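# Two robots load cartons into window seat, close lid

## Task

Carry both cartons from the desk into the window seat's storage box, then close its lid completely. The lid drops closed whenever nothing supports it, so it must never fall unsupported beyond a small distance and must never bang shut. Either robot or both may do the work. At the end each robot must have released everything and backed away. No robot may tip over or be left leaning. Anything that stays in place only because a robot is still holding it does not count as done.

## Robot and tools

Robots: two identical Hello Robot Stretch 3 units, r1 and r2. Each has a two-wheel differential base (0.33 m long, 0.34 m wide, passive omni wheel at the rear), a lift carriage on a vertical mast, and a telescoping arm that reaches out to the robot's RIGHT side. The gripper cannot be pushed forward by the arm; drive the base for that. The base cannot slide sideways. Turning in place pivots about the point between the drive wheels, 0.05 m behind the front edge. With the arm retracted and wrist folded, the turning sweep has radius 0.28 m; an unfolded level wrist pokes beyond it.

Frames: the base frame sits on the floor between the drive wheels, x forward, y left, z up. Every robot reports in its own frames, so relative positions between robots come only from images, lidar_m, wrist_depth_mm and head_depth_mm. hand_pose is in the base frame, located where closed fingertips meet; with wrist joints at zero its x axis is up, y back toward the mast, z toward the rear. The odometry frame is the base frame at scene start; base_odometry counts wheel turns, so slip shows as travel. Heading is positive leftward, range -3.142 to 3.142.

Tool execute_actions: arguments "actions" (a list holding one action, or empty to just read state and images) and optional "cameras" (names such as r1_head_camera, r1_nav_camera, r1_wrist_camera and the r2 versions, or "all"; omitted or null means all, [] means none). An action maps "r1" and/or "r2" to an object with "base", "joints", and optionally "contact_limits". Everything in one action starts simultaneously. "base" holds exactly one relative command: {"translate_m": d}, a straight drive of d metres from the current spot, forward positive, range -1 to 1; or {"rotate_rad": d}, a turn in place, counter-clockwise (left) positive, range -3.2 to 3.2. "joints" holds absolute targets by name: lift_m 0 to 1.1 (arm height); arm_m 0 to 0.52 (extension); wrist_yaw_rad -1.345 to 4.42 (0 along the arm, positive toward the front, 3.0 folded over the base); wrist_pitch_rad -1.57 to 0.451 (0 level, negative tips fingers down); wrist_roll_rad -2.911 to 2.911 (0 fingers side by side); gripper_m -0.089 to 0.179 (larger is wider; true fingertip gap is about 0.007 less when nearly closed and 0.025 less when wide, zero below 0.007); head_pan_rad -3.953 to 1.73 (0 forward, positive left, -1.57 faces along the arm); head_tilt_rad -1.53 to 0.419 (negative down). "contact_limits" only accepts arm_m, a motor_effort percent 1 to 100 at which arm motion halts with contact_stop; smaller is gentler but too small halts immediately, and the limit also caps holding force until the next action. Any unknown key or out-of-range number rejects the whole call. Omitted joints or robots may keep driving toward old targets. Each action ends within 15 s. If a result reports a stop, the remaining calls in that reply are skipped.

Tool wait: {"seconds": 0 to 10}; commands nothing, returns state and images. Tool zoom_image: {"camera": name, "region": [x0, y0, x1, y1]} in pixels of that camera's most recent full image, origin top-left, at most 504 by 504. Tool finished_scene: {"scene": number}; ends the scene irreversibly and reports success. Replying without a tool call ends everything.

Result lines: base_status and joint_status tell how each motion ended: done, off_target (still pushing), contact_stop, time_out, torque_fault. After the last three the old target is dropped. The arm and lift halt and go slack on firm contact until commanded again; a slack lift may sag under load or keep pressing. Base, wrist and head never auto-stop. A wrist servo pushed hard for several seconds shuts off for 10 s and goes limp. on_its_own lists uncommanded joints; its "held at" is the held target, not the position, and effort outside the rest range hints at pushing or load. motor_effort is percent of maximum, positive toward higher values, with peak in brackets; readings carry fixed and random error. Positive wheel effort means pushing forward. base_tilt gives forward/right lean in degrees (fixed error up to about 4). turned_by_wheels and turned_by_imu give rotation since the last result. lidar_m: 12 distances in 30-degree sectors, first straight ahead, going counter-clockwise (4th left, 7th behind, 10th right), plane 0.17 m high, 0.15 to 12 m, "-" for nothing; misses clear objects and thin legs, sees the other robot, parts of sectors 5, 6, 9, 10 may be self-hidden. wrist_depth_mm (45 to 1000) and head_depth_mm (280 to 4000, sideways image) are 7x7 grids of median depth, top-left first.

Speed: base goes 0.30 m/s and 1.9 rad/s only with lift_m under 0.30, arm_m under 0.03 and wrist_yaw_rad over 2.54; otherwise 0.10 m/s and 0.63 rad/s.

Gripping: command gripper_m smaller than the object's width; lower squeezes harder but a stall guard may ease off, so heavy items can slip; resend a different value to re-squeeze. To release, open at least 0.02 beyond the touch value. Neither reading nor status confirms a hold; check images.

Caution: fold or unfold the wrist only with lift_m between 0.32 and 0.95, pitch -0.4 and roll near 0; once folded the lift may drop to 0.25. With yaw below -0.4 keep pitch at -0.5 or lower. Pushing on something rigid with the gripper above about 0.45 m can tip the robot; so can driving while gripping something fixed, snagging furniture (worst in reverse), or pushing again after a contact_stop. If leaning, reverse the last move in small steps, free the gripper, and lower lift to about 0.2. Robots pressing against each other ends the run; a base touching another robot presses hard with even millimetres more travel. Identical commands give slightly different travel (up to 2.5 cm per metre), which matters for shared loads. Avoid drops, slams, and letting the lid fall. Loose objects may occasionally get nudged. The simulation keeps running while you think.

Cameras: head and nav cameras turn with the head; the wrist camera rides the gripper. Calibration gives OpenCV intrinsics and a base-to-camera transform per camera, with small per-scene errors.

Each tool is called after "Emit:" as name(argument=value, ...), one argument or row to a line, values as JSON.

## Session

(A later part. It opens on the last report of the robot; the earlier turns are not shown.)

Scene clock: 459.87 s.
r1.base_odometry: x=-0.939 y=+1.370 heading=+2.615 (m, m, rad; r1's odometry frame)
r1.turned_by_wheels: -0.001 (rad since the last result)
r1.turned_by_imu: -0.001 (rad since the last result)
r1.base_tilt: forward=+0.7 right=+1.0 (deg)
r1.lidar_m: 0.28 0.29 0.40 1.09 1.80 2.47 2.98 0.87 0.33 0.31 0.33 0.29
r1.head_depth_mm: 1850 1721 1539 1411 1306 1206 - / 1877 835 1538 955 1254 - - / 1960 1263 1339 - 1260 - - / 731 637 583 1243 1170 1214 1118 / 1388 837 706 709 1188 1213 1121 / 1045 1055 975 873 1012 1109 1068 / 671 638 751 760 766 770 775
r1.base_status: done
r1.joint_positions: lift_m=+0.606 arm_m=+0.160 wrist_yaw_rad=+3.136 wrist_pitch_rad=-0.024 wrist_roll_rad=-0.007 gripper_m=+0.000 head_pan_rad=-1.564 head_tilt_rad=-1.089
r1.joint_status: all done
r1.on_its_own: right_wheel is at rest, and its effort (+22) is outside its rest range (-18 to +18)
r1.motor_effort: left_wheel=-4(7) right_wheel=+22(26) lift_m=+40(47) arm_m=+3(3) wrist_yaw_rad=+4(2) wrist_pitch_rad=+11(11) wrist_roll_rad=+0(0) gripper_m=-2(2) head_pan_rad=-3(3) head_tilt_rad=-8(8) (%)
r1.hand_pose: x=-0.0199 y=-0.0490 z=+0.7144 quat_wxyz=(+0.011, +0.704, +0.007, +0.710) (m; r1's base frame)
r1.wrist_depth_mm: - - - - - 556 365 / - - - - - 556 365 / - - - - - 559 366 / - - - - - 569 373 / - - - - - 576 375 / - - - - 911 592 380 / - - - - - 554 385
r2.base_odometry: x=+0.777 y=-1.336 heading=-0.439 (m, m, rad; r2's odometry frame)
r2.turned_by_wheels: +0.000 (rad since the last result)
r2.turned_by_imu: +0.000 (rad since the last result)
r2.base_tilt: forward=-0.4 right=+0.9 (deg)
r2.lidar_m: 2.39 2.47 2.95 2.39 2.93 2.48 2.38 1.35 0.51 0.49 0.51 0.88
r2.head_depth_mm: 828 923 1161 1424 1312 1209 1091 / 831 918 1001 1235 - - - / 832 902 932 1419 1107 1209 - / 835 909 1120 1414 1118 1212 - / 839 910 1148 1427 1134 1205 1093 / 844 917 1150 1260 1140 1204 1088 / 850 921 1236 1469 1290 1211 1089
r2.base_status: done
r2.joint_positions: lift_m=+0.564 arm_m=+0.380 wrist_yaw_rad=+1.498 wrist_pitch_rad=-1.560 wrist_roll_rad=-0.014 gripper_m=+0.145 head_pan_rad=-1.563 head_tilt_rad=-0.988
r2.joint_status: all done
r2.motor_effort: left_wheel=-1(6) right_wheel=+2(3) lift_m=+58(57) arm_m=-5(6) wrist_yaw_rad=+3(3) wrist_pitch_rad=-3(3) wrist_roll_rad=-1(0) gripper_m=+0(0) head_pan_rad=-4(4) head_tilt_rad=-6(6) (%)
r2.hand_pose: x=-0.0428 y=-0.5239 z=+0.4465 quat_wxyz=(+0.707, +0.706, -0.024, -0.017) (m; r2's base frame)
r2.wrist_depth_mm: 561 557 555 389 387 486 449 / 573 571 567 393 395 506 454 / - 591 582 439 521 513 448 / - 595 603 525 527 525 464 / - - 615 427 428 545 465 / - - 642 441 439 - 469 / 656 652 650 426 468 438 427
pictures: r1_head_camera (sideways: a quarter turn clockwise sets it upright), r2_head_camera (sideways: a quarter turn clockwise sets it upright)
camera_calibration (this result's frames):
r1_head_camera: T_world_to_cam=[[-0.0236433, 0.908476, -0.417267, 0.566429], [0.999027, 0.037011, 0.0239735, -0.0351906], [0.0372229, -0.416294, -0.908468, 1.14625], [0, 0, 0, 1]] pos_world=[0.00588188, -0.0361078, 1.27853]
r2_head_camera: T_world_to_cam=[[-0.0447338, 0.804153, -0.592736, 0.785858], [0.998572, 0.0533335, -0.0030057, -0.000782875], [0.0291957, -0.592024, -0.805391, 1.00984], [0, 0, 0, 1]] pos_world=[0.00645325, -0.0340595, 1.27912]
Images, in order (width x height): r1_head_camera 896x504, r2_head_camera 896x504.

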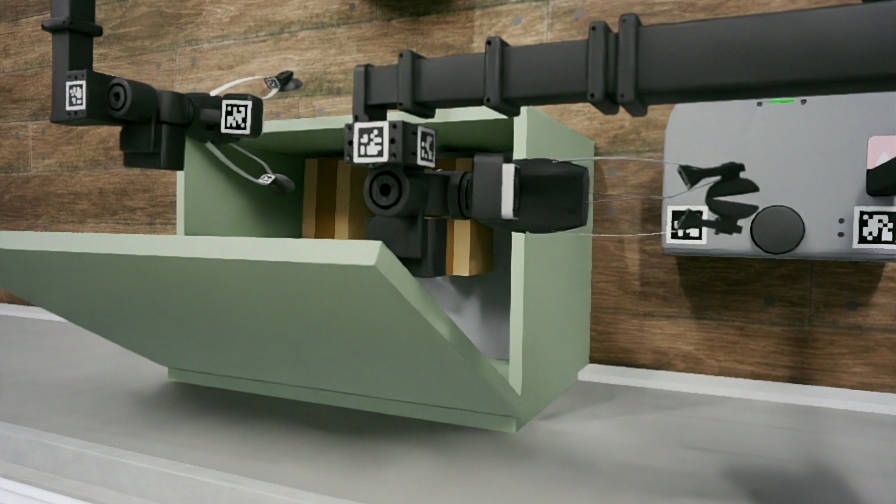

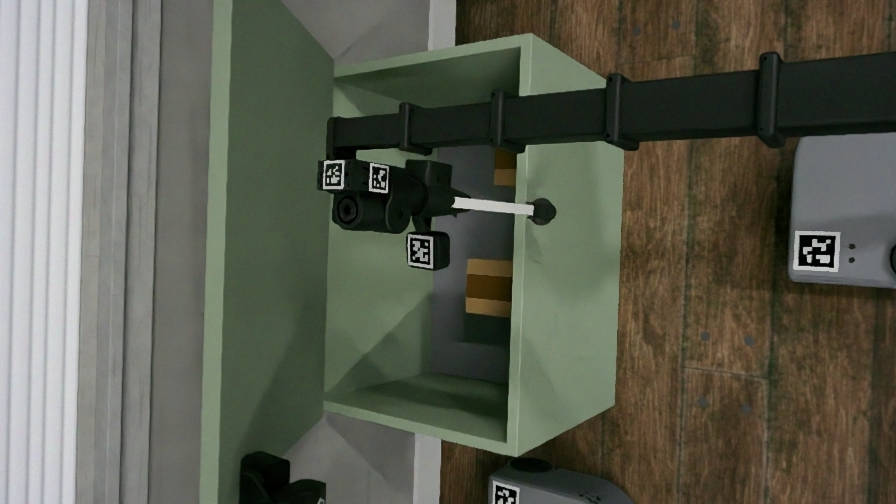

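Emit:
execute_actions(
  actions=[
    {"r1":{"base":{"translate_m":-0.047},"joints":{"lift_m":0.576}},"r2":{"joints":{"arm_m":0.22,"wrist_yaw_rad":1.57}}},
  ],
  cameras=["r1_head_camera"],
)

Emit:
execute_actions(
  actions=[
    {"r1":{"base":{"translate_m":-0.042},"joints":{"lift_m":0.54}},"r2":{"joints":{"gripper_m":0.0,"lift_m":0.55}}},
  ],
  cameras=["r1_head_camera","r2_head_camera"],
)

Scene clock: 474.63 s.
r1.base_odometry: x=-0.898 y=+1.346 heading=+2.614 (m, m, rad; r1's odometry frame)
r1.turned_by_wheels: -0.001 (rad since the last result)
r1.turned_by_imu: -0.001 (rad since the last result)
r1.base_tilt: forward=+0.5 right=+1.1 (deg)
r1.lidar_m: 0.33 0.34 0.47 1.27 1.80 2.47 2.96 0.85 0.33 0.31 0.33 0.34
r1.head_depth_mm: 1946 820 1528 1389 1306 1197 - / 1939 1726 1559 - 1299 - - / 1954 1682 1335 - 1270 - - / 795 695 619 1206 1176 1219 1119 / 1036 835 720 699 1189 1210 1117 / 1226 1067 929 816 1097 1185 1110 / 865 873 884 889 895 902 908
r1.base_status: done
r1.joint_positions: lift_m=+0.576 arm_m=+0.160 wrist_yaw_rad=+3.136 wrist_pitch_rad=-0.024 wrist_roll_rad=-0.007 gripper_m=+0.000 head_pan_rad=-1.564 head_tilt_rad=-1.089
r1.joint_status: all done
r1.on_its_own: right_wheel is at rest, and its effort (+22) is outside its rest range (-18 to +18)
r1.motor_effort: left_wheel=-4(8) right_wheel=+22(29) lift_m=+44(45) arm_m=+3(3) wrist_yaw_rad=+3(3) wrist_pitch_rad=+11(11) wrist_roll_rad=+0(0) gripper_m=-2(2) head_pan_rad=-3(3) head_tilt_rad=-7(8) (%)
r1.hand_pose: x=-0.0199 y=-0.0490 z=+0.6843 quat_wxyz=(+0.011, +0.704, +0.007, +0.710) (m; r1's base frame)
r1.wrist_depth_mm: - - - - - 619 422 / - - - - - 643 416 / - - - - - 649 425 / - - - - - 660 428 / - - - - - 653 439 / - - - - - 667 436 / - - - - - 643 446
r2.base_odometry: x=+0.777 y=-1.336 heading=-0.439 (m, m, rad; r2's odometry frame)
r2.turned_by_wheels: +0.000 (rad since the last result)
r2.turned_by_imu: +0.000 (rad since the last result)
r2.base_tilt: forward=-0.4 right=+0.9 (deg)
r2.lidar_m: 2.39 2.48 2.94 2.39 2.92 2.48 2.38 1.35 0.51 0.49 0.51 0.85
r2.head_depth_mm: 832 981 1095 1424 1315 1215 1098 / 831 988 1104 1297 1040 - - / 835 993 1040 1412 1175 1212 - / 839 994 1070 1423 1195 1209 - / 839 1002 1097 1428 1126 1204 1094 / 848 1004 1123 1266 1142 1206 1087 / 847 1010 803 1472 1279 1215 1085
r2.base_status: not commanded
r2.joint_positions: lift_m=+0.564 arm_m=+0.220 wrist_yaw_rad=+1.569 wrist_pitch_rad=-1.560 wrist_roll_rad=-0.014 gripper_m=+0.145 head_pan_rad=-1.563 head_tilt_rad=-0.988
r2.joint_status: all done
r2.motor_effort: left_wheel=-1(1) right_wheel=+2(2) lift_m=+57(57) arm_m=-5(5) wrist_yaw_rad=+1(3) wrist_pitch_rad=-3(3) wrist_roll_rad=-1(1) gripper_m=+0(1) head_pan_rad=-4(4) head_tilt_rad=-6(6) (%)
r2.hand_pose: x=-0.0428 y=-0.3655 z=+0.4465 quat_wxyz=(+0.707, +0.707, +0.001, +0.008) (m; r2's base frame)
r2.wrist_depth_mm: 558 560 560 558 487 235 173 / 580 575 569 571 477 233 179 / - - 583 581 469 231 399 / - - 603 597 466 229 521 / - - 614 617 457 212 544 / - - 631 620 451 - 547 / 664 650 648 635 442 224 495
pictures: r1_head_camera (sideways: a quarter turn clockwise sets it upright)
camera_calibration (this result's frames):
r1_head_camera: T_world_to_cam=[[-0.0236432, 0.908476, -0.417267, 0.566429], [0.999027, 0.0370109, 0.0239735, -0.0351906], [0.0372228, -0.416294, -0.908468, 1.14625], [0, 0, 0, 1]] pos_world=[0.00588187, -0.0361079, 1.27853]
Images, in order (width x height): r1_head_camera 896x504.

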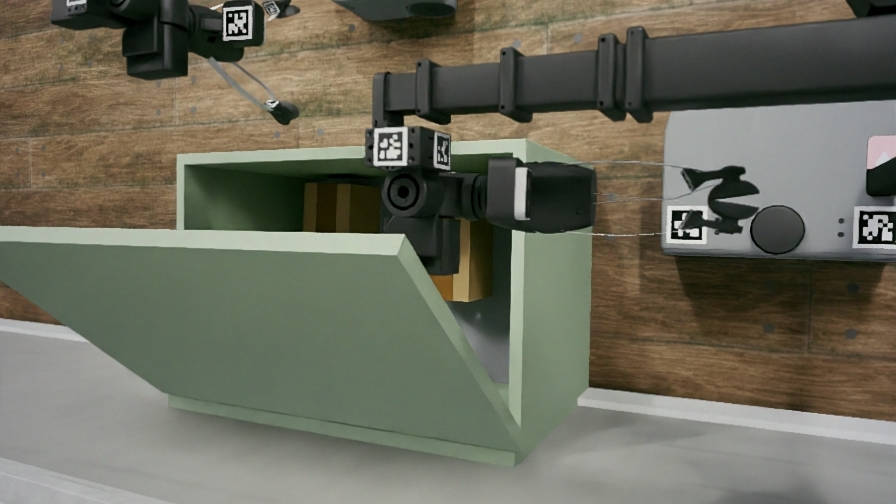

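Scene clock: 476.57 s.
r1.base_odometry: x=-0.862 y=+1.325 heading=+2.614 (m, m, rad; r1's odometry frame)
r1.turned_by_wheels: -0.001 (rad since the last result)
r1.turned_by_imu: -0.001 (rad since the last result)
r1.base_tilt: forward=+0.5 right=+1.1 (deg)
r1.lidar_m: 0.37 0.38 0.52 1.42 1.80 2.46 2.93 0.98 0.81 0.31 0.33 0.38
r1.head_depth_mm: 768 847 1531 1376 1295 1192 1131 / 1949 1650 1532 1430 1298 - - / 1956 1706 1364 - 1280 - - / 858 752 671 649 1177 1218 1118 / 1839 860 753 709 1189 1209 1123 / 1383 1053 893 802 1200 1207 1126 / 984 990 986 898 997 1023 1023
r1.base_status: done
r1.joint_positions: lift_m=+0.540 arm_m=+0.160 wrist_yaw_rad=+3.136 wrist_pitch_rad=-0.024 wrist_roll_rad=-0.007 gripper_m=+0.000 head_pan_rad=-1.564 head_tilt_rad=-1.089
r1.joint_status: all done
r1.on_its_own: right_wheel is at rest, and its effort (+21) is outside its rest range (-18 to +18)
r1.motor_effort: left_wheel=-3(11) right_wheel=+21(28) lift_m=+48(49) arm_m=+3(3) wrist_yaw_rad=+3(2) wrist_pitch_rad=+11(11) wrist_roll_rad=+0(0) gripper_m=-3(2) head_pan_rad=-3(2) head_tilt_rad=-8(8) (%)
r1.hand_pose: x=-0.0200 y=-0.0490 z=+0.6482 quat_wxyz=(+0.011, +0.704, +0.007, +0.710) (m; r1's base frame)
r1.wrist_depth_mm: - - - - - 715 471 / - - - - - 710 470 / - - - - - 702 473 / - - - - - 721 478 / - - - - - 739 484 / - - - - - 756 486 / - - - - - 715 500
r2.base_odometry: x=+0.777 y=-1.336 heading=-0.439 (m, m, rad; r2's odometry frame)
r2.turned_by_wheels: +0.000 (rad since the last result)
r2.turned_by_imu: +0.000 (rad since the last result)
r2.base_tilt: forward=-0.4 right=+0.9 (deg)
r2.lidar_m: 2.39 2.47 2.95 2.38 2.93 2.48 2.38 1.35 0.51 0.49 0.51 0.82
r2.head_depth_mm: 829 981 1158 1422 1315 1215 1094 / 830 989 1177 1303 1039 - - / 831 991 1146 1413 1179 1213 - / 839 995 1181 1423 1187 1207 - / 839 1002 1187 1423 1132 1212 1093 / 843 1007 1176 1262 1144 1205 1088 / 846 1008 1130 1476 1287 1210 1091
r2.base_status: not commanded
r2.joint_positions: lift_m=+0.551 arm_m=+0.220 wrist_yaw_rad=+1.569 wrist_pitch_rad=-1.560 wrist_roll_rad=-0.014 gripper_m=+0.000 head_pan_rad=-1.563 head_tilt_rad=-0.988
r2.joint_status: all done
r2.motor_effort: left_wheel=-1(2) right_wheel=+2(2) lift_m=+15(51) arm_m=-5(5) wrist_yaw_rad=+1(1) wrist_pitch_rad=-3(3) wrist_roll_rad=+0(0) gripper_m=-3(82) head_pan_rad=-3(4) head_tilt_rad=-6(6) (%)
r2.hand_pose: x=-0.0428 y=-0.3655 z=+0.4329 quat_wxyz=(+0.707, +0.707, +0.001, +0.008) (m; r2's base frame)
r2.wrist_depth_mm: 550 551 545 547 490 236 163 / 563 566 555 550 474 234 162 / - - 574 573 468 230 169 / - - 593 579 463 230 177 / - - 599 588 452 228 177 / - 630 618 - 352 226 538 / 638 646 635 632 624 224 465
pictures: r1_head_camera (sideways: a quarter turn clockwise sets it upright), r2_head_camera (sideways: a quarter turn clockwise sets it upright)
camera_calibration (this result's frames):
r1_head_camera: T_world_to_cam=[[-0.0236434, 0.908476, -0.417267, 0.566429], [0.999027, 0.0370112, 0.0239735, -0.0351906], [0.0372229, -0.416294, -0.908468, 1.14625], [0, 0, 0, 1]] pos_world=[0.00588188, -0.0361078, 1.27853]
r2_head_camera: T_world_to_cam=[[-0.0447336, 0.804153, -0.592736, 0.785858], [0.998572, 0.0533333, -0.0030057, -0.000782875], [0.0291955, -0.592024, -0.805391, 1.00984], [0, 0, 0, 1]] pos_world=[0.00645325, -0.0340595, 1.27912]
Images, in order (width x height): r1_head_camera 896x504, r2_head_camera 896x504.

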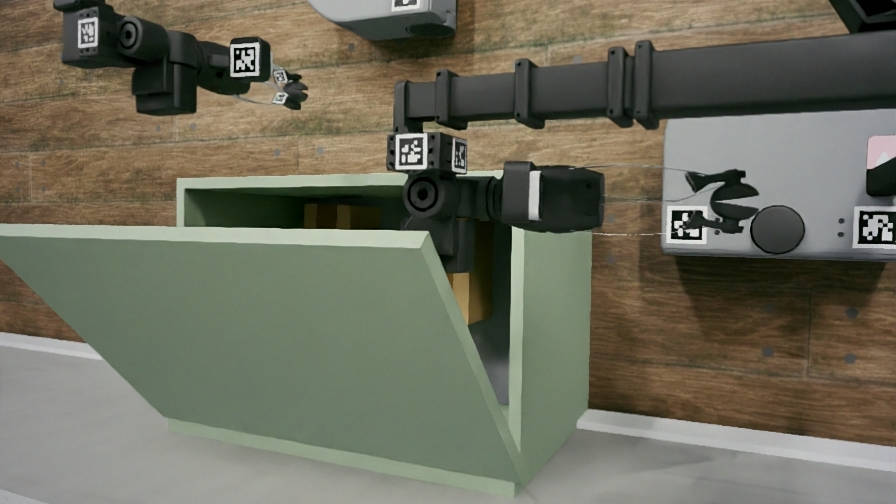

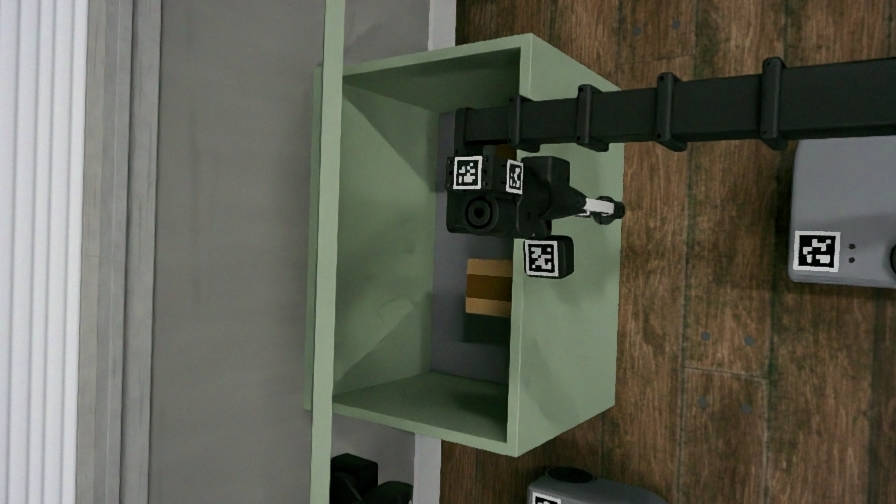

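Emit:
execute_actions(
  actions=[
    {"r1":{"base":{"translate_m":-0.036},"joints":{"lift_m":0.497}},"r2":{"joints":{"lift_m":0.44}}},
  ],
  cameras=["r1_head_camera"],
)

Emit:
execute_actions(
  actions=[
    {"r1":{"base":{"translate_m":-0.033},"joints":{"lift_m":0.445}},"r2":{"joints":{"lift_m":0.33}}},
  ],
  cameras=["r1_head_camera"],
)

Emit:
execute_actions(
  actions=[
    {"r1":{"base":{"translate_m":-0.02},"joints":{"lift_m":0.40}},"r2":{"joints":{"lift_m":0.27,"arm_m":0.24},"contact_limits":{"arm_m":12}}},
  ],
  cameras=["r1_head_camera","r2_head_camera"],
)

Scene clock: 490.97 s.
r1.base_odometry: x=-0.831 y=+1.307 heading=+2.613 (m, m, rad; r1's odometry frame)
r1.turned_by_wheels: +0.000 (rad since the last result)
r1.turned_by_imu: +0.000 (rad since the last result)
r1.base_tilt: forward=+0.5 right=+1.0 (deg)
r1.lidar_m: 0.41 0.42 0.57 1.56 1.81 2.45 2.88 3.24 0.79 0.31 0.33 0.42
r1.head_depth_mm: 1936 1665 1548 1374 1290 1194 1127 / 1940 879 1494 1442 - - - / 1948 1731 1539 1418 1285 - - / 924 822 732 680 1178 1216 1118 / 1965 902 793 737 1188 1207 1120 / 1531 1034 895 807 1202 1209 1124 / 1077 1086 990 894 1053 1119 1088
r1.base_status: done
r1.joint_positions: lift_m=+0.497 arm_m=+0.160 wrist_yaw_rad=+3.136 wrist_pitch_rad=-0.024 wrist_roll_rad=-0.007 gripper_m=+0.000 head_pan_rad=-1.564 head_tilt_rad=-1.089
r1.joint_status: all done
r1.motor_effort: left_wheel=-3(8) right_wheel=+16(26) lift_m=+52(53) arm_m=+3(3) wrist_yaw_rad=+4(3) wrist_pitch_rad=+11(11) wrist_roll_rad=+0(0) gripper_m=-2(2) head_pan_rad=-3(3) head_tilt_rad=-8(8) (%)
r1.hand_pose: x=-0.0200 y=-0.0490 z=+0.6050 quat_wxyz=(+0.011, +0.704, +0.007, +0.710) (m; r1's base frame)
r1.wrist_depth_mm: - - - - - 756 516 / - - - - - 763 508 / - - - - - 791 523 / - - - - - 789 532 / - - - - - 816 531 / - - - - - 808 536 / - - - - - 754 542
r2.base_odometry: x=+0.777 y=-1.336 heading=-0.439 (m, m, rad; r2's odometry frame)
r2.turned_by_wheels: +0.000 (rad since the last result)
r2.turned_by_imu: +0.000 (rad since the last result)
r2.base_tilt: forward=-0.3 right=+0.9 (deg)
r2.lidar_m: 2.39 2.46 2.94 2.39 2.92 2.47 2.38 1.35 0.51 0.49 0.51 0.80
r2.head_depth_mm: 832 980 1100 1433 1319 1209 1097 / 832 992 1101 1299 1061 1226 1110 / 834 992 1111 1422 1253 1211 - / 836 997 1112 1422 1181 1209 - / 838 998 1112 1423 1123 1212 1089 / 841 1006 1102 1267 1146 1201 1088 / 851 1008 1160 1457 1309 1212 1090
r2.base_status: not commanded
r2.joint_positions: lift_m=+0.441 arm_m=+0.220 wrist_yaw_rad=+1.569 wrist_pitch_rad=-1.560 wrist_roll_rad=-0.014 gripper_m=+0.000 head_pan_rad=-1.563 head_tilt_rad=-0.988
r2.joint_status: all done
r2.motor_effort: left_wheel=-1(1) right_wheel=+2(2) lift_m=+15(16) arm_m=-5(5) wrist_yaw_rad=+1(1) wrist_pitch_rad=-3(3) wrist_roll_rad=+0(0) gripper_m=-2(2) head_pan_rad=-4(4) head_tilt_rad=-6(6) (%)
r2.hand_pose: x=-0.0428 y=-0.3655 z=+0.3229 quat_wxyz=(+0.707, +0.707, +0.001, +0.008) (m; r2's base frame)
r2.wrist_depth_mm: 444 443 444 444 435 235 155 / 459 452 454 449 447 233 154 / - - 470 463 457 231 154 / - - 478 480 466 230 152 / - - 495 484 451 227 152 / - - 495 - 349 226 151 / 527 519 518 516 516 224 149
pictures: r1_head_camera (sideways: a quarter turn clockwise sets it upright)
camera_calibration (this result's frames):
r1_head_camera: T_world_to_cam=[[-0.0236436, 0.908476, -0.417267, 0.566429], [0.999027, 0.0370114, 0.0239735, -0.0351906], [0.037223, -0.416294, -0.908468, 1.14625], [0, 0, 0, 1]] pos_world=[0.00588189, -0.0361078, 1.27853]
Images, in order (width x height): r1_head_camera 896x504.

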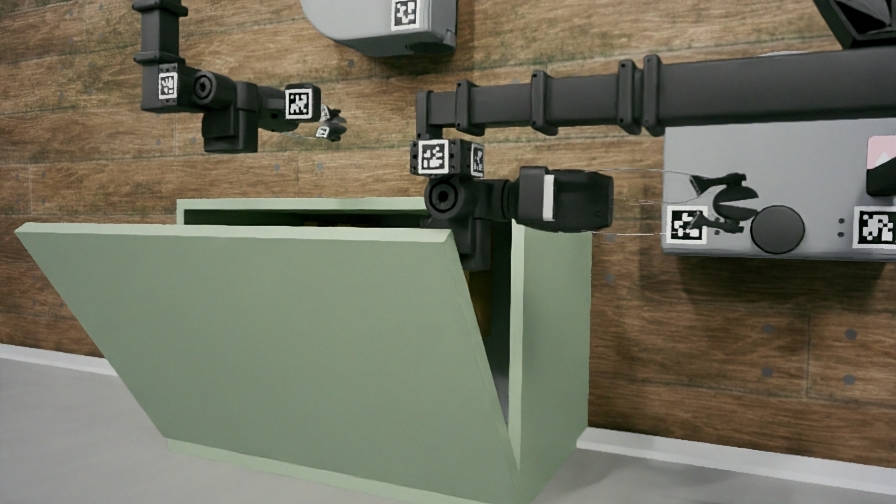

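Scene clock: 492.80 s.
r1.base_odometry: x=-0.802 y=+1.290 heading=+2.613 (m, m, rad; r1's odometry frame)
r1.turned_by_wheels: -0.001 (rad since the last result)
r1.turned_by_imu: -0.001 (rad since the last result)
r1.base_tilt: forward=+0.5 right=+1.2 (deg)
r1.lidar_m: 0.44 0.45 0.62 1.69 1.80 2.45 2.85 3.22 0.77 0.31 0.33 0.44
r1.head_depth_mm: 1932 1719 1391 1357 1291 1196 1135 / 1945 1728 1504 1437 1304 - - / 1956 1731 1511 1461 1291 - - / 1960 887 795 729 1176 1216 1121 / 1977 951 844 769 1188 1207 1119 / 1671 1045 914 816 1205 1212 1119 / 1167 1109 1001 886 1101 1180 1117
r1.base_status: done
r1.joint_positions: lift_m=+0.445 arm_m=+0.160 wrist_yaw_rad=+3.136 wrist_pitch_rad=-0.024 wrist_roll_rad=-0.007 gripper_m=+0.000 head_pan_rad=-1.564 head_tilt_rad=-1.089
r1.joint_status: all done
r1.on_its_own: right_wheel is at rest, and its effort (+23) is outside its rest range (-18 to +18)
r1.motor_effort: left_wheel=-4(6) right_wheel=+23(23) lift_m=+50(56) arm_m=+3(3) wrist_yaw_rad=+2(3) wrist_pitch_rad=+11(11) wrist_roll_rad=+0(0) gripper_m=-2(2) head_pan_rad=-3(3) head_tilt_rad=-7(8) (%)
r1.hand_pose: x=-0.0200 y=-0.0490 z=+0.5531 quat_wxyz=(+0.011, +0.704, +0.007, +0.710) (m; r1's base frame)
r1.wrist_depth_mm: - - - - - 823 549 / - - - - - 834 553 / - - - - - 848 555 / - - - - - 864 579 / - - - - - 885 571 / - - - - - 878 568 / - - 949 952 906 827 583
r2.base_odometry: x=+0.777 y=-1.336 heading=-0.439 (m, m, rad; r2's odometry frame)
r2.turned_by_wheels: +0.000 (rad since the last result)
r2.turned_by_imu: +0.000 (rad since the last result)
r2.base_tilt: forward=-0.3 right=+0.8 (deg)
r2.lidar_m: 2.39 2.47 2.95 2.38 2.93 2.47 2.38 1.35 0.51 0.49 0.51 0.78
r2.head_depth_mm: 830 985 1133 1021 1318 1216 1092 / 828 994 1100 1174 1094 1211 1125 / 836 991 1110 1253 963 1211 - / 837 994 1111 1273 1059 1206 - / 842 1003 1116 1276 1128 1214 1094 / 843 1007 1123 1074 1148 1213 1095 / 847 1010 1202 841 1335 1205 1087
r2.base_status: not commanded
r2.joint_positions: lift_m=+0.331 arm_m=+0.220 wrist_yaw_rad=+1.569 wrist_pitch_rad=-1.560 wrist_roll_rad=-0.014 gripper_m=+0.000 head_pan_rad=-1.563 head_tilt_rad=-0.988
r2.joint_status: all done
r2.motor_effort: left_wheel=-1(1) right_wheel=+2(2) lift_m=+15(14) arm_m=-5(5) wrist_yaw_rad=+1(1) wrist_pitch_rad=-3(3) wrist_roll_rad=+0(1) gripper_m=-1(3) head_pan_rad=-4(3) head_tilt_rad=-6(6) (%)
r2.hand_pose: x=-0.0428 y=-0.3655 z=+0.2129 quat_wxyz=(+0.707, +0.707, +0.001, +0.008) (m; r2's base frame)
r2.wrist_depth_mm: 344 343 344 341 339 235 155 / 353 350 352 349 348 232 154 / - 362 363 357 354 231 153 / - 370 367 364 368 229 152 / - 381 377 374 371 227 152 / - 390 387 - 353 226 151 / - 403 396 398 396 223 150
pictures: r1_head_camera (sideways: a quarter turn clockwise sets it upright)
camera_calibration (this result's frames):
r1_head_camera: T_world_to_cam=[[-0.0236435, 0.908476, -0.417267, 0.566429], [0.999027, 0.0370113, 0.0239735, -0.0351906], [0.037223, -0.416294, -0.908468, 1.14625], [0, 0, 0, 1]] pos_world=[0.00588189, -0.0361078, 1.27853]
Images, in order (width x height): r1_head_camera 896x504.

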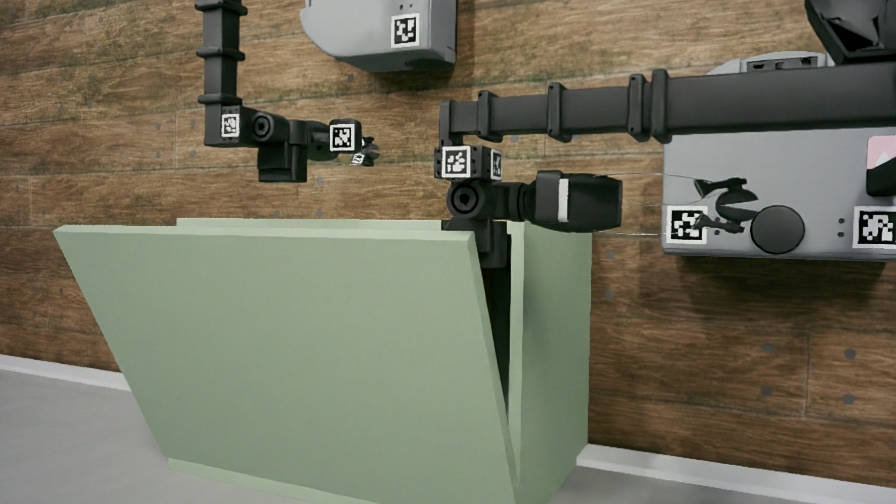

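Scene clock: 494.17 s.
r1.base_odometry: x=-0.785 y=+1.280 heading=+2.612 (m, m, rad; r1's odometry frame)
r1.turned_by_wheels: -0.001 (rad since the last result)
r1.turned_by_imu: -0.001 (rad since the last result)
r1.base_tilt: forward=+0.6 right=+1.1 (deg)
r1.lidar_m: 0.46 0.48 0.65 1.73 1.80 2.46 2.83 3.19 0.76 0.32 0.33 0.44
r1.head_depth_mm: 1928 1711 1331 1320 1294 1194 - / 1939 1734 1552 1422 1294 - - / 1958 1734 1096 1437 1297 - - / 1974 954 854 778 1177 1218 1115 / 1963 996 887 809 1188 1203 1120 / 1739 1060 939 842 1207 1216 1120 / 1224 1113 1003 892 1128 1188 1114
r1.base_status: done
r1.joint_positions: lift_m=+0.400 arm_m=+0.160 wrist_yaw_rad=+3.136 wrist_pitch_rad=-0.024 wrist_roll_rad=-0.007 gripper_m=+0.000 head_pan_rad=-1.564 head_tilt_rad=-1.089
r1.joint_status: all done
r1.on_its_own: right_wheel is at rest, and its effort (+26) is outside its rest range (-18 to +18)
r1.motor_effort: left_wheel=-5(7) right_wheel=+26(28) lift_m=+52(54) arm_m=+3(3) wrist_yaw_rad=+4(3) wrist_pitch_rad=+11(11) wrist_roll_rad=+0(0) gripper_m=-2(2) head_pan_rad=-3(3) head_tilt_rad=-8(7) (%)
r1.hand_pose: x=-0.0199 y=-0.0490 z=+0.5081 quat_wxyz=(+0.011, +0.704, +0.007, +0.710) (m; r1's base frame)
r1.wrist_depth_mm: - - - - - 848 581 / - - - - - 833 579 / - - - - - 885 579 / - - - - - 908 580 / - - - - - 888 586 / - - - - - 930 598 / 948 924 913 869 832 790 613
r2.base_odometry: x=+0.777 y=-1.336 heading=-0.439 (m, m, rad; r2's odometry frame)
r2.turned_by_wheels: +0.000 (rad since the last result)
r2.turned_by_imu: +0.000 (rad since the last result)
r2.base_tilt: forward=-0.3 right=+0.9 (deg)
r2.lidar_m: 2.39 2.47 2.95 2.39 2.92 2.48 2.38 1.35 0.51 0.49 0.51 0.77
r2.head_depth_mm: 828 988 1160 925 1311 1216 1097 / 832 990 1115 921 1100 1209 1129 / 833 993 1112 913 996 1212 - / 838 999 1117 909 1063 1212 - / 839 1001 1118 910 1133 1208 1090 / 842 1004 1122 901 1145 1210 1089 / 846 1008 1208 868 1308 1207 1087
r2.base_status: not commanded
r2.joint_positions: lift_m=+0.271 arm_m=+0.240 wrist_yaw_rad=+1.569 wrist_pitch_rad=-1.560 wrist_roll_rad=-0.014 gripper_m=+0.000 head_pan_rad=-1.563 head_tilt_rad=-0.988
r2.joint_status: all done
r2.motor_effort: left_wheel=-1(1) right_wheel=+2(2) lift_m=+16(15) arm_m=+4(4) wrist_yaw_rad=+1(1) wrist_pitch_rad=-3(3) wrist_roll_rad=+0(0) gripper_m=-2(3) head_pan_rad=-3(3) head_tilt_rad=-6(6) (%)
r2.contact_limits: arm_m 12 (drawing in: default 31, maximum 50; extending or still: default 41, maximum 67)
r2.hand_pose: x=-0.0428 y=-0.3849 z=+0.1529 quat_wxyz=(+0.707, +0.707, +0.001, +0.008) (m; r2's base frame)
r2.wrist_depth_mm: 288 287 286 286 284 201 132 / 296 294 292 293 290 199 132 / - 302 301 301 297 197 131 / - 312 308 308 305 196 130 / - 320 319 313 313 195 129 / - 328 326 - 301 192 129 / - 336 334 332 331 191 128
pictures: r1_head_camera (sideways: a quarter turn clockwise sets it upright), r2_head_camera (sideways: a quarter turn clockwise sets it upright)
camera_calibration (this result's frames):
r1_head_camera: T_world_to_cam=[[-0.0236434, 0.908476, -0.417267, 0.566429], [0.999027, 0.0370112, 0.0239735, -0.0351906], [0.0372229, -0.416294, -0.908468, 1.14625], [0, 0, 0, 1]] pos_world=[0.00588188, -0.0361079, 1.27853]
r2_head_camera: T_world_to_cam=[[-0.0447337, 0.804153, -0.592736, 0.785858], [0.998572, 0.0533334, -0.00300571, -0.000782872], [0.0291956, -0.592024, -0.805391, 1.00984], [0, 0, 0, 1]] pos_world=[0.00645325, -0.0340595, 1.27912]
Images, in order (width x height): r1_head_camera 896x504, r2_head_camera 896x504.

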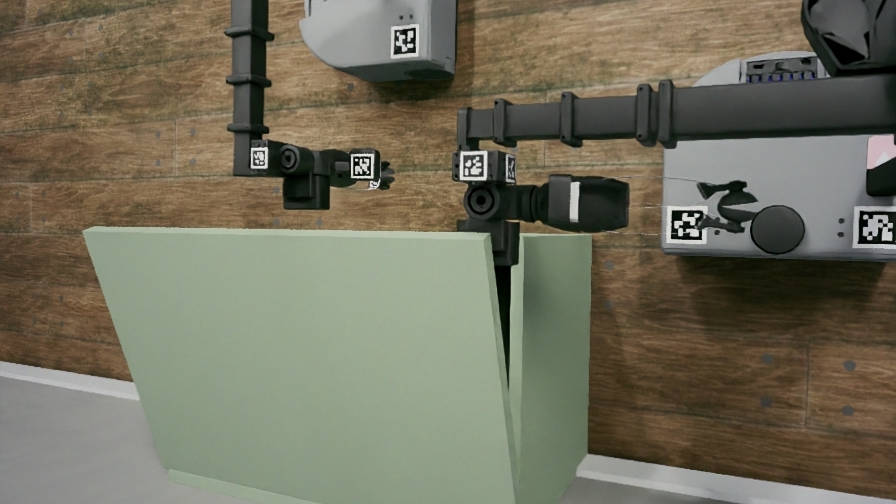

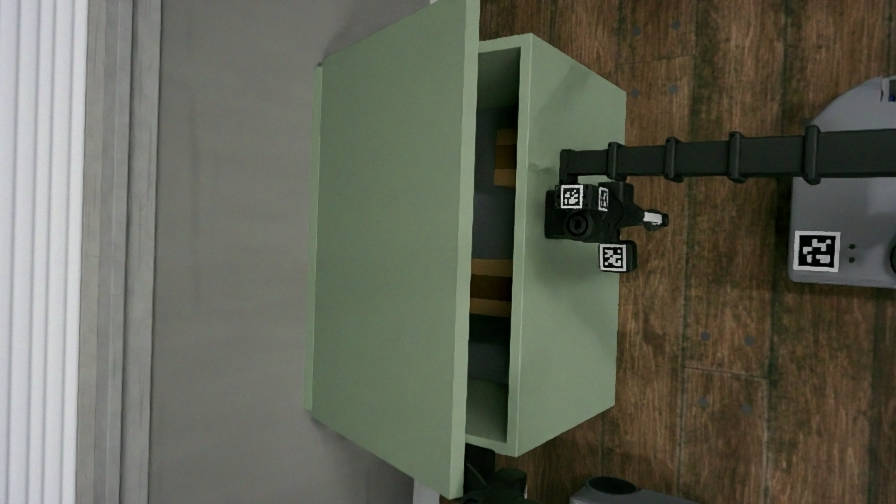

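Emit:
execute_actions(
  actions=[
    {"r1":{"base":{"translate_m":-0.012},"joints":{"lift_m":0.355}},"r2":{"joints":{"arm_m":0.30},"contact_limits":{"arm_m":10}}},
  ],
  cameras=["r1_head_camera","r2_head_camera"],
)

Scene clock: 499.13 s.
r1.base_odometry: x=-0.775 y=+1.274 heading=+2.611 (m, m, rad; r1's odometry frame)
r1.turned_by_wheels: -0.001 (rad since the last result)
r1.turned_by_imu: -0.001 (rad since the last result)
r1.base_tilt: forward=+0.7 right=+1.0 (deg)
r1.lidar_m: 0.47 0.49 0.66 1.74 1.79 2.45 2.82 3.19 0.75 0.32 0.33 0.45
r1.head_depth_mm: 1936 1717 1337 1326 1289 1193 - / 1939 1718 1550 1409 1306 - - / 1941 1737 1107 1440 1299 - - / 1960 1013 909 823 1260 1216 1116 / 1977 1038 928 843 1187 1206 1118 / 1798 1083 964 871 1204 1210 1124 / 1261 1135 1004 904 1162 1193 1126
r1.base_status: done
r1.joint_positions: lift_m=+0.355 arm_m=+0.160 wrist_yaw_rad=+3.137 wrist_pitch_rad=-0.024 wrist_roll_rad=-0.007 gripper_m=+0.000 head_pan_rad=-1.564 head_tilt_rad=-1.089
r1.joint_status: all done
r1.on_its_own: right_wheel is at rest, and its effort (+23) is outside its rest range (-18 to +18)
r1.motor_effort: left_wheel=-4(6) right_wheel=+23(26) lift_m=+53(54) arm_m=+3(3) wrist_yaw_rad=+3(2) wrist_pitch_rad=+11(12) wrist_roll_rad=+0(0) gripper_m=-2(2) head_pan_rad=-3(3) head_tilt_rad=-8(7) (%)
r1.hand_pose: x=-0.0200 y=-0.0490 z=+0.4630 quat_wxyz=(+0.011, +0.704, +0.007, +0.710) (m; r1's base frame)
r1.wrist_depth_mm: - - - - - 894 588 / - - - - - 895 594 / - - - - - 879 591 / - - - - - 901 599 / - - - - - 941 604 / - - - - - 890 613 / 863 839 844 807 764 746 613
r2.base_odometry: x=+0.777 y=-1.336 heading=-0.439 (m, m, rad; r2's odometry frame)
r2.turned_by_wheels: +0.000 (rad since the last result)
r2.turned_by_imu: +0.000 (rad since the last result)
r2.base_tilt: forward=-0.4 right=+0.9 (deg)
r2.lidar_m: 2.38 2.48 2.95 2.39 2.93 2.47 2.38 1.35 0.51 0.49 0.51 0.76
r2.head_depth_mm: 826 981 1157 913 1315 1208 1097 / 831 991 1130 944 1098 1209 1124 / 836 989 1126 938 1051 1215 - / 838 998 1127 938 1063 1208 - / 839 1000 1121 939 1127 1206 1092 / 843 1007 1125 935 1147 1209 1091 / 847 1009 1243 926 1284 1211 1088
r2.base_status: not commanded
r2.joint_positions: lift_m=+0.271 arm_m=+0.275 wrist_yaw_rad=+1.569 wrist_pitch_rad=-1.561 wrist_roll_rad=-0.014 gripper_m=+0.000 head_pan_rad=-1.563 head_tilt_rad=-0.988
r2.joint_status: arm_m contact_stop (moved +0.035 of +0.060)
r2.on_its_own: arm_m is slack since a contact_stop, until your next command for it (your +0.300 is given up)
r2.motor_effort: left_wheel=-2(3) right_wheel=+3(5) lift_m=+16(16) arm_m=-1(11) wrist_yaw_rad=+2(3) wrist_pitch_rad=-3(3) wrist_roll_rad=+0(0) gripper_m=-3(2) head_pan_rad=-4(4) head_tilt_rad=-6(6) (%)
r2.contact_limits: arm_m 10 (drawing in: default 31, maximum 50; extending or still: default 41, maximum 67)
r2.hand_pose: x=-0.0429 y=-0.4203 z=+0.1529 quat_wxyz=(+0.707, +0.707, +0.001, +0.007) (m; r2's base frame)
r2.wrist_depth_mm: 288 287 286 285 280 137 91 / 296 295 292 294 281 137 90 / - 305 300 301 278 135 90 / 311 310 309 307 273 135 89 / 319 319 317 312 267 134 89 / 330 329 325 - 208 133 88 / 337 336 332 334 303 132 88
pictures: r1_head_camera (sideways: a quarter turn clockwise sets it upright), r2_head_camera (sideways: a quarter turn clockwise sets it upright)
camera_calibration (this result's frames):
r1_head_camera: T_world_to_cam=[[-0.0236435, 0.908476, -0.417267, 0.566429], [0.999027, 0.0370113, 0.0239735, -0.0351906], [0.037223, -0.416294, -0.908468, 1.14625], [0, 0, 0, 1]] pos_world=[0.00588189, -0.0361078, 1.27853]
r2_head_camera: T_world_to_cam=[[-0.0447312, 0.804379, -0.59243, 0.785458], [0.998573, 0.0533293, -0.00298825, -0.000805604], [0.0291902, -0.591718, -0.805617, 1.01013], [0, 0, 0, 1]] pos_world=[0.00645301, -0.0340508, 1.2791]
Images, in order (width x height): r1_head_camera 896x504, r2_head_camera 896x504.

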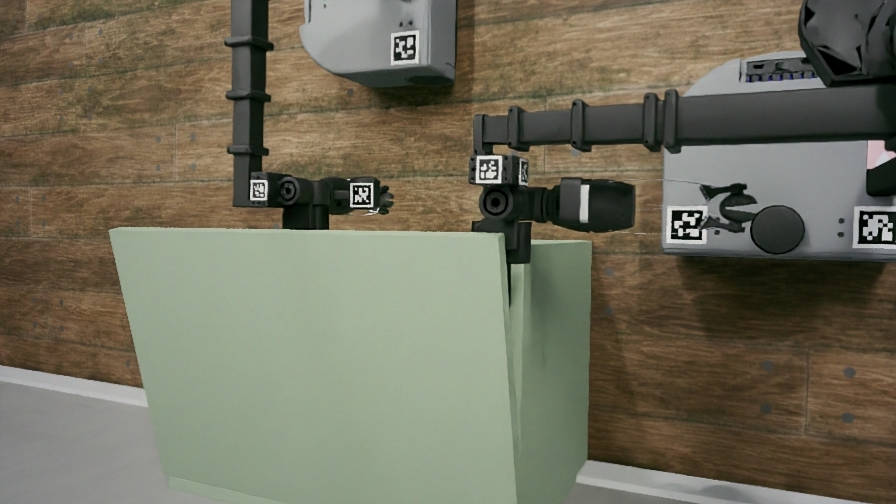

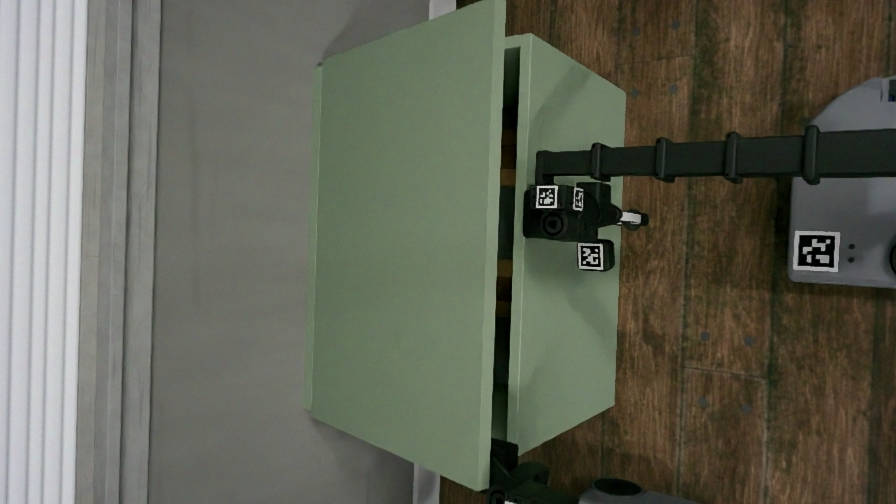

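Emit:
execute_actions(
  actions=[
    {"r1":{"base":{"translate_m":-0.005},"joints":{"lift_m":0.318}},"r2":{"joints":{"arm_m":0.274,"lift_m":0.312}}},
  ],
  cameras=["r1_head_camera","r2_head_camera"],
)

Scene clock: 505.17 s.
r1.base_odometry: x=-0.770 y=+1.271 heading=+2.611 (m, m, rad; r1's odometry frame)
r1.turned_by_wheels: -0.001 (rad since the last result)
r1.turned_by_imu: -0.001 (rad since the last result)
r1.base_tilt: forward=+0.7 right=+1.1 (deg)
r1.lidar_m: 0.48 0.49 0.67 1.74 1.80 2.45 2.82 3.20 0.75 0.32 0.33 0.44
r1.head_depth_mm: 1935 1719 1347 1330 1290 1190 - / 1947 1727 1553 1400 1296 - - / 1946 1740 1255 1431 1288 - - / 1968 1061 951 863 1261 1215 1120 / 1963 1078 962 873 1191 1206 1122 / 1799 1109 988 894 1205 1210 1122 / 1276 1141 1018 916 1171 1199 1127
r1.base_status: done
r1.joint_positions: lift_m=+0.318 arm_m=+0.160 wrist_yaw_rad=+3.137 wrist_pitch_rad=-0.024 wrist_roll_rad=-0.007 gripper_m=+0.000 head_pan_rad=-1.564 head_tilt_rad=-1.089
r1.joint_status: all done
r1.on_its_own: right_wheel is at rest, and its effort (+19) is outside its rest range (-18 to +18)
r1.motor_effort: left_wheel=-3(7) right_wheel=+19(19) lift_m=+55(55) arm_m=+3(3) wrist_yaw_rad=+2(3) wrist_pitch_rad=+11(11) wrist_roll_rad=+0(0) gripper_m=-2(2) head_pan_rad=-3(2) head_tilt_rad=-8(8) (%)
r1.hand_pose: x=-0.0202 y=-0.0491 z=+0.4259 quat_wxyz=(+0.010, +0.704, +0.007, +0.710) (m; r1's base frame)
r1.wrist_depth_mm: - - - - - 875 590 / - - - - - 904 594 / - - - - - 916 597 / - - - - - 934 609 / - - - - - 960 616 / - - - - - 867 617 / 813 790 791 734 726 722 625
r2.base_odometry: x=+0.777 y=-1.336 heading=-0.439 (m, m, rad; r2's odometry frame)
r2.turned_by_wheels: +0.000 (rad since the last result)
r2.turned_by_imu: +0.000 (rad since the last result)
r2.base_tilt: forward=-0.3 right=+0.9 (deg)
r2.lidar_m: 2.39 2.47 2.95 2.39 2.93 2.47 2.38 1.35 0.51 0.49 0.51 0.76
r2.head_depth_mm: 831 983 1161 985 1308 1209 1094 / 830 989 1129 952 1100 1207 1127 / 834 993 1142 958 1176 1210 - / 835 996 1134 949 1154 1210 - / 844 998 1131 947 1131 1212 1092 / 843 1006 1122 944 1150 1221 1092 / 847 1008 1244 1422 1277 1209 1088
r2.base_status: not commanded
r2.joint_positions: lift_m=+0.311 arm_m=+0.274 wrist_yaw_rad=+1.569 wrist_pitch_rad=-1.561 wrist_roll_rad=-0.014 gripper_m=+0.000 head_pan_rad=-1.563 head_tilt_rad=-0.988
r2.joint_status: all done
r2.motor_effort: left_wheel=-2(3) right_wheel=+2(3) lift_m=+58(59) arm_m=-5(6) wrist_yaw_rad=+1(1) wrist_pitch_rad=-3(3) wrist_roll_rad=-1(1) gripper_m=-2(2) head_pan_rad=-3(4) head_tilt_rad=-6(6) (%)
r2.hand_pose: x=-0.0429 y=-0.4194 z=+0.1935 quat_wxyz=(+0.707, +0.707, +0.001, +0.007) (m; r2's base frame)
r2.wrist_depth_mm: 329 326 326 319 290 139 91 / 333 335 328 332 284 137 91 / - 342 342 340 279 137 91 / - 349 353 347 275 136 90 / - 360 357 352 270 135 90 / - 370 368 - 209 134 89 / 387 381 378 377 308 133 89
pictures: r1_head_camera (sideways: a quarter turn clockwise sets it upright), r2_head_camera (sideways: a quarter turn clockwise sets it upright)
camera_calibration (this result's frames):
r1_head_camera: T_world_to_cam=[[-0.0236435, 0.908476, -0.417267, 0.566429], [0.999027, 0.0370113, 0.0239735, -0.0351906], [0.037223, -0.416294, -0.908468, 1.14625], [0, 0, 0, 1]] pos_world=[0.00588189, -0.0361079, 1.27853]
r2_head_camera: T_world_to_cam=[[-0.0447314, 0.804379, -0.59243, 0.785458], [0.998572, 0.0533295, -0.00298825, -0.000805607], [0.0291903, -0.591718, -0.805617, 1.01013], [0, 0, 0, 1]] pos_world=[0.00645301, -0.0340508, 1.2791]
Images, in order (width x height): r1_head_camera 896x504, r2_head_camera 896x504.

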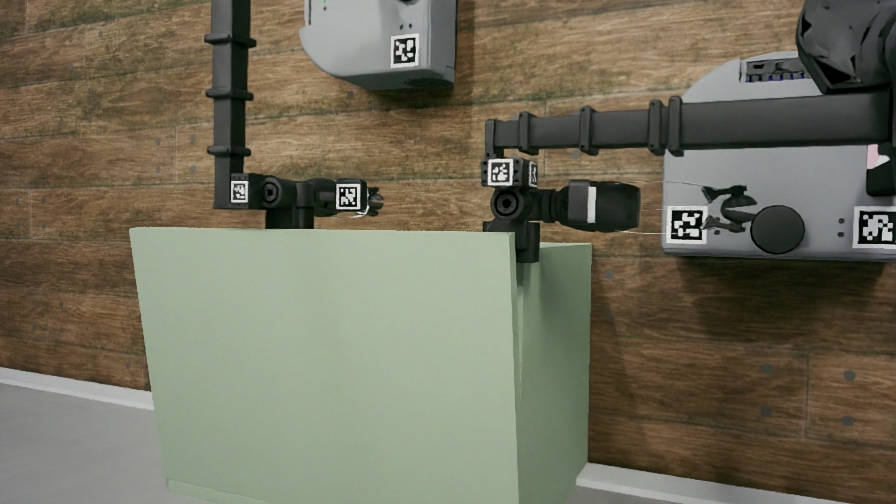

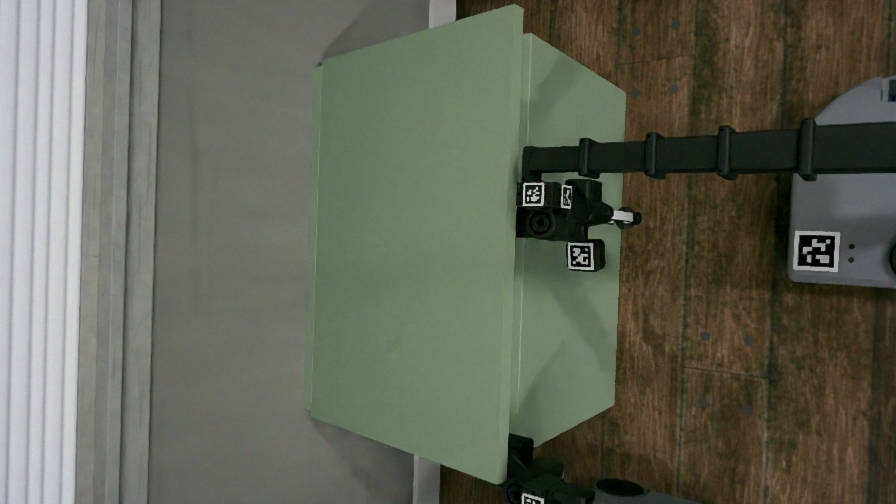

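Emit:
execute_actions(
  actions=[
    {"r2":{"joints":{"lift_m":0.318}}},
  ],
  cameras=[],
)

Emit:
execute_actions(
  actions=[
    {"r1":{"joints":{"lift_m":0.308}}},
  ],
  cameras=["r1_head_camera"],
)

Scene clock: 516.20 s.
r1.base_odometry: x=-0.770 y=+1.271 heading=+2.611 (m, m, rad; r1's odometry frame)
r1.turned_by_wheels: +0.000 (rad since the last result)
r1.turned_by_imu: +0.000 (rad since the last result)
r1.base_tilt: forward=+0.5 right=+1.1 (deg)
r1.lidar_m: 0.47 0.49 0.67 1.74 1.79 2.45 2.82 3.19 0.75 0.32 0.33 0.44
r1.head_depth_mm: 1926 1720 1353 1332 1288 1197 - / 1941 1728 1548 1395 1297 - - / 1962 1731 1255 1433 1296 - - / 1964 1062 953 862 1263 1225 1121 / 1966 1076 964 876 1186 1208 1119 / 1813 1106 989 893 1208 1212 1123 / 1280 1140 1017 916 1170 1199 1124
r1.base_status: not commanded
r1.joint_positions: lift_m=+0.318 arm_m=+0.160 wrist_yaw_rad=+3.137 wrist_pitch_rad=-0.024 wrist_roll_rad=-0.007 gripper_m=+0.000 head_pan_rad=-1.564 head_tilt_rad=-1.089
r1.joint_status: not commanded
r1.on_its_own: right_wheel is at rest, and its effort (+19) is outside its rest range (-18 to +18)
r1.motor_effort: left_wheel=-3(3) right_wheel=+19(19) lift_m=+55(55) arm_m=+3(3) wrist_yaw_rad=+0(2) wrist_pitch_rad=+11(11) wrist_roll_rad=+0(0) gripper_m=-3(3) head_pan_rad=-3(3) head_tilt_rad=-8(8) (%)
r1.hand_pose: x=-0.0202 y=-0.0491 z=+0.4259 quat_wxyz=(+0.010, +0.704, +0.007, +0.710) (m; r1's base frame)
r1.wrist_depth_mm: - - - - - 874 587 / - - - - - 902 602 / - - - - - 907 610 / - - - - - 913 608 / - - - - - 943 618 / - - - - - 885 621 / 807 814 772 748 719 721 610
r2.base_odometry: x=+0.777 y=-1.336 heading=-0.439 (m, m, rad; r2's odometry frame)
r2.turned_by_wheels: +0.000 (rad since the last result)
r2.turned_by_imu: +0.000 (rad since the last result)
r2.base_tilt: forward=-0.3 right=+0.9 (deg)
r2.lidar_m: 2.39 2.47 2.95 2.38 2.93 2.48 2.38 1.34 0.51 0.49 0.51 0.76
r2.head_depth_mm: 828 986 1157 985 1311 1213 1094 / 830 989 1134 956 1100 1221 1121 / 835 992 1138 953 - 1211 - / 835 997 1132 952 1120 1214 - / 841 1007 1132 949 1132 1206 1092 / 843 1008 1133 944 1140 1206 1087 / 847 1011 1237 1422 1276 1210 1088
r2.base_status: not commanded
r2.joint_positions: lift_m=+0.317 arm_m=+0.274 wrist_yaw_rad=+1.569 wrist_pitch_rad=-1.561 wrist_roll_rad=-0.014 gripper_m=+0.000 head_pan_rad=-1.563 head_tilt_rad=-0.988
r2.joint_status: all done
r2.motor_effort: left_wheel=-2(2) right_wheel=+2(2) lift_m=+58(60) arm_m=-5(5) wrist_yaw_rad=+2(2) wrist_pitch_rad=-3(3) wrist_roll_rad=-1(0) gripper_m=-3(1) head_pan_rad=-3(4) head_tilt_rad=-6(6) (%)
r2.hand_pose: x=-0.0429 y=-0.4194 z=+0.1995 quat_wxyz=(+0.707, +0.707, +0.001, +0.007) (m; r2's base frame)
r2.wrist_depth_mm: 334 329 331 328 289 139 92 / 341 341 338 336 284 138 91 / - 347 345 346 280 137 91 / - 355 356 355 275 136 90 / - 365 362 358 271 135 90 / - 377 376 - 208 134 89 / 389 387 383 381 305 132 89
pictures: none
No camera images: the call's "cameras" was empty. Leave "cameras" out to get every camera's image.

Scene clock: 516.93 s.
r1.base_odometry: x=-0.770 y=+1.271 heading=+2.611 (m, m, rad; r1's odometry frame)
r1.turned_by_wheels: +0.000 (rad since the last result)
r1.turned_by_imu: +0.001 (rad since the last result)
r1.base_tilt: forward=+0.4 right=+1.0 (deg)
r1.lidar_m: 0.47 0.49 0.67 1.73 1.80 2.46 2.82 3.20 0.75 0.32 0.33 0.45
r1.head_depth_mm: 1935 1719 1351 1323 1290 1197 - / 1937 1724 1558 1400 1295 - - / 1963 1737 1094 1429 1283 - - / 1960 1067 957 867 1260 1219 1119 / 1977 1080 965 876 1191 1211 1122 / 1809 1108 991 896 1204 1213 1122 / 1275 1144 1013 916 1171 1204 1127
r1.base_status: not commanded
r1.joint_positions: lift_m=+0.308 arm_m=+0.160 wrist_yaw_rad=+3.137 wrist_pitch_rad=-0.024 wrist_roll_rad=-0.007 gripper_m=+0.000 head_pan_rad=-1.564 head_tilt_rad=-1.089
r1.joint_status: all done
r1.motor_effort: left_wheel=+0(3) right_wheel=+1(19) lift_m=+29(54) arm_m=+3(2) wrist_yaw_rad=+1(0) wrist_pitch_rad=+11(11) wrist_roll_rad=+0(0) gripper_m=-2(3) head_pan_rad=-3(3) head_tilt_rad=-8(8) (%)
r1.hand_pose: x=-0.0202 y=-0.0491 z=+0.4168 quat_wxyz=(+0.010, +0.704, +0.007, +0.710) (m; r1's base frame)
r1.wrist_depth_mm: - - - - - 898 581 / - - - - - 898 592 / - - - - - 912 613 / - - - - - 932 604 / - - - - - 937 606 / - - - - - 865 618 / 801 760 742 735 715 700 606
r2.base_odometry: x=+0.777 y=-1.336 heading=-0.439 (m, m, rad; r2's odometry frame)
r2.turned_by_wheels: +0.000 (rad since the last result)
r2.turned_by_imu: +0.000 (rad since the last result)
r2.base_tilt: forward=-0.3 right=+0.9 (deg)
r2.lidar_m: 2.39 2.47 2.94 2.38 2.93 2.48 2.38 1.35 0.51 0.49 0.51 0.76
r2.head_depth_mm: 830 978 1166 987 1308 1206 1095 / 834 989 1134 958 1094 1208 1126 / 835 991 1140 958 - 1213 - / 836 998 1138 952 1126 1216 - / 840 997 1131 951 1134 1207 1092 / 844 1001 1129 951 1141 1205 1084 / 845 1007 1241 1420 1267 1211 1089
r2.base_status: not commanded
r2.joint_positions: lift_m=+0.317 arm_m=+0.274 wrist_yaw_rad=+1.569 wrist_pitch_rad=-1.561 wrist_roll_rad=-0.014 gripper_m=+0.000 head_pan_rad=-1.563 head_tilt_rad=-0.988
r2.joint_status: not commanded
r2.motor_effort: left_wheel=-2(2) right_wheel=+3(3) lift_m=+57(57) arm_m=-1(5) wrist_yaw_rad=+2(2) wrist_pitch_rad=-3(3) wrist_roll_rad=+0(1) gripper_m=-2(2) head_pan_rad=-3(3) head_tilt_rad=-5(6) (%)
r2.hand_pose: x=-0.0429 y=-0.4192 z=+0.1995 quat_wxyz=(+0.707, +0.707, +0.001, +0.007) (m; r2's base frame)
r2.wrist_depth_mm: 334 330 329 328 300 142 93 / 338 339 337 335 294 141 93 / - 348 347 343 289 140 92 / - 359 356 351 284 139 92 / - 367 362 358 277 138 91 / - 376 376 - 214 137 91 / 390 387 384 380 314 135 90
pictures: r1_head_camera (sideways: a quarter turn clockwise sets it upright)
camera_calibration (this result's frames):
r1_head_camera: T_world_to_cam=[[-0.0236434, 0.908476, -0.417267, 0.566429], [0.999027, 0.0370112, 0.0239735, -0.0351906], [0.0372229, -0.416294, -0.908468, 1.14625], [0, 0, 0, 1]] pos_world=[0.00588188, -0.0361078, 1.27853]
Images, in order (width x height): r1_head_camera 896x504.

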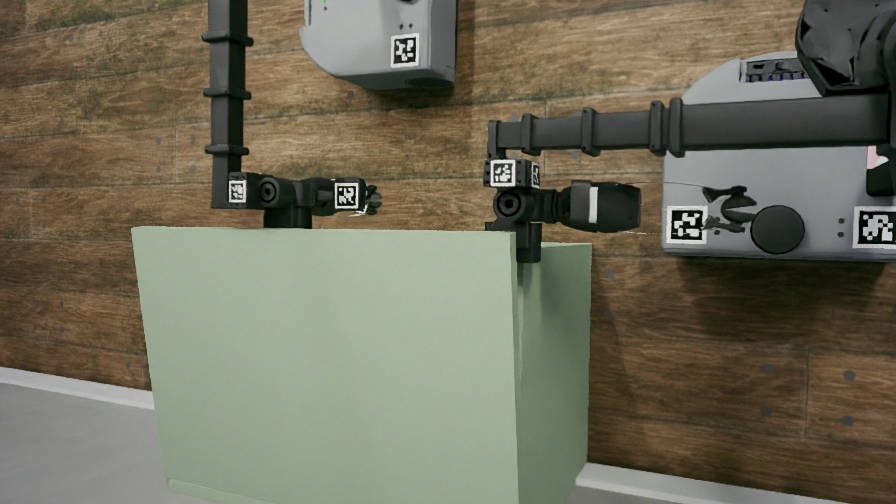

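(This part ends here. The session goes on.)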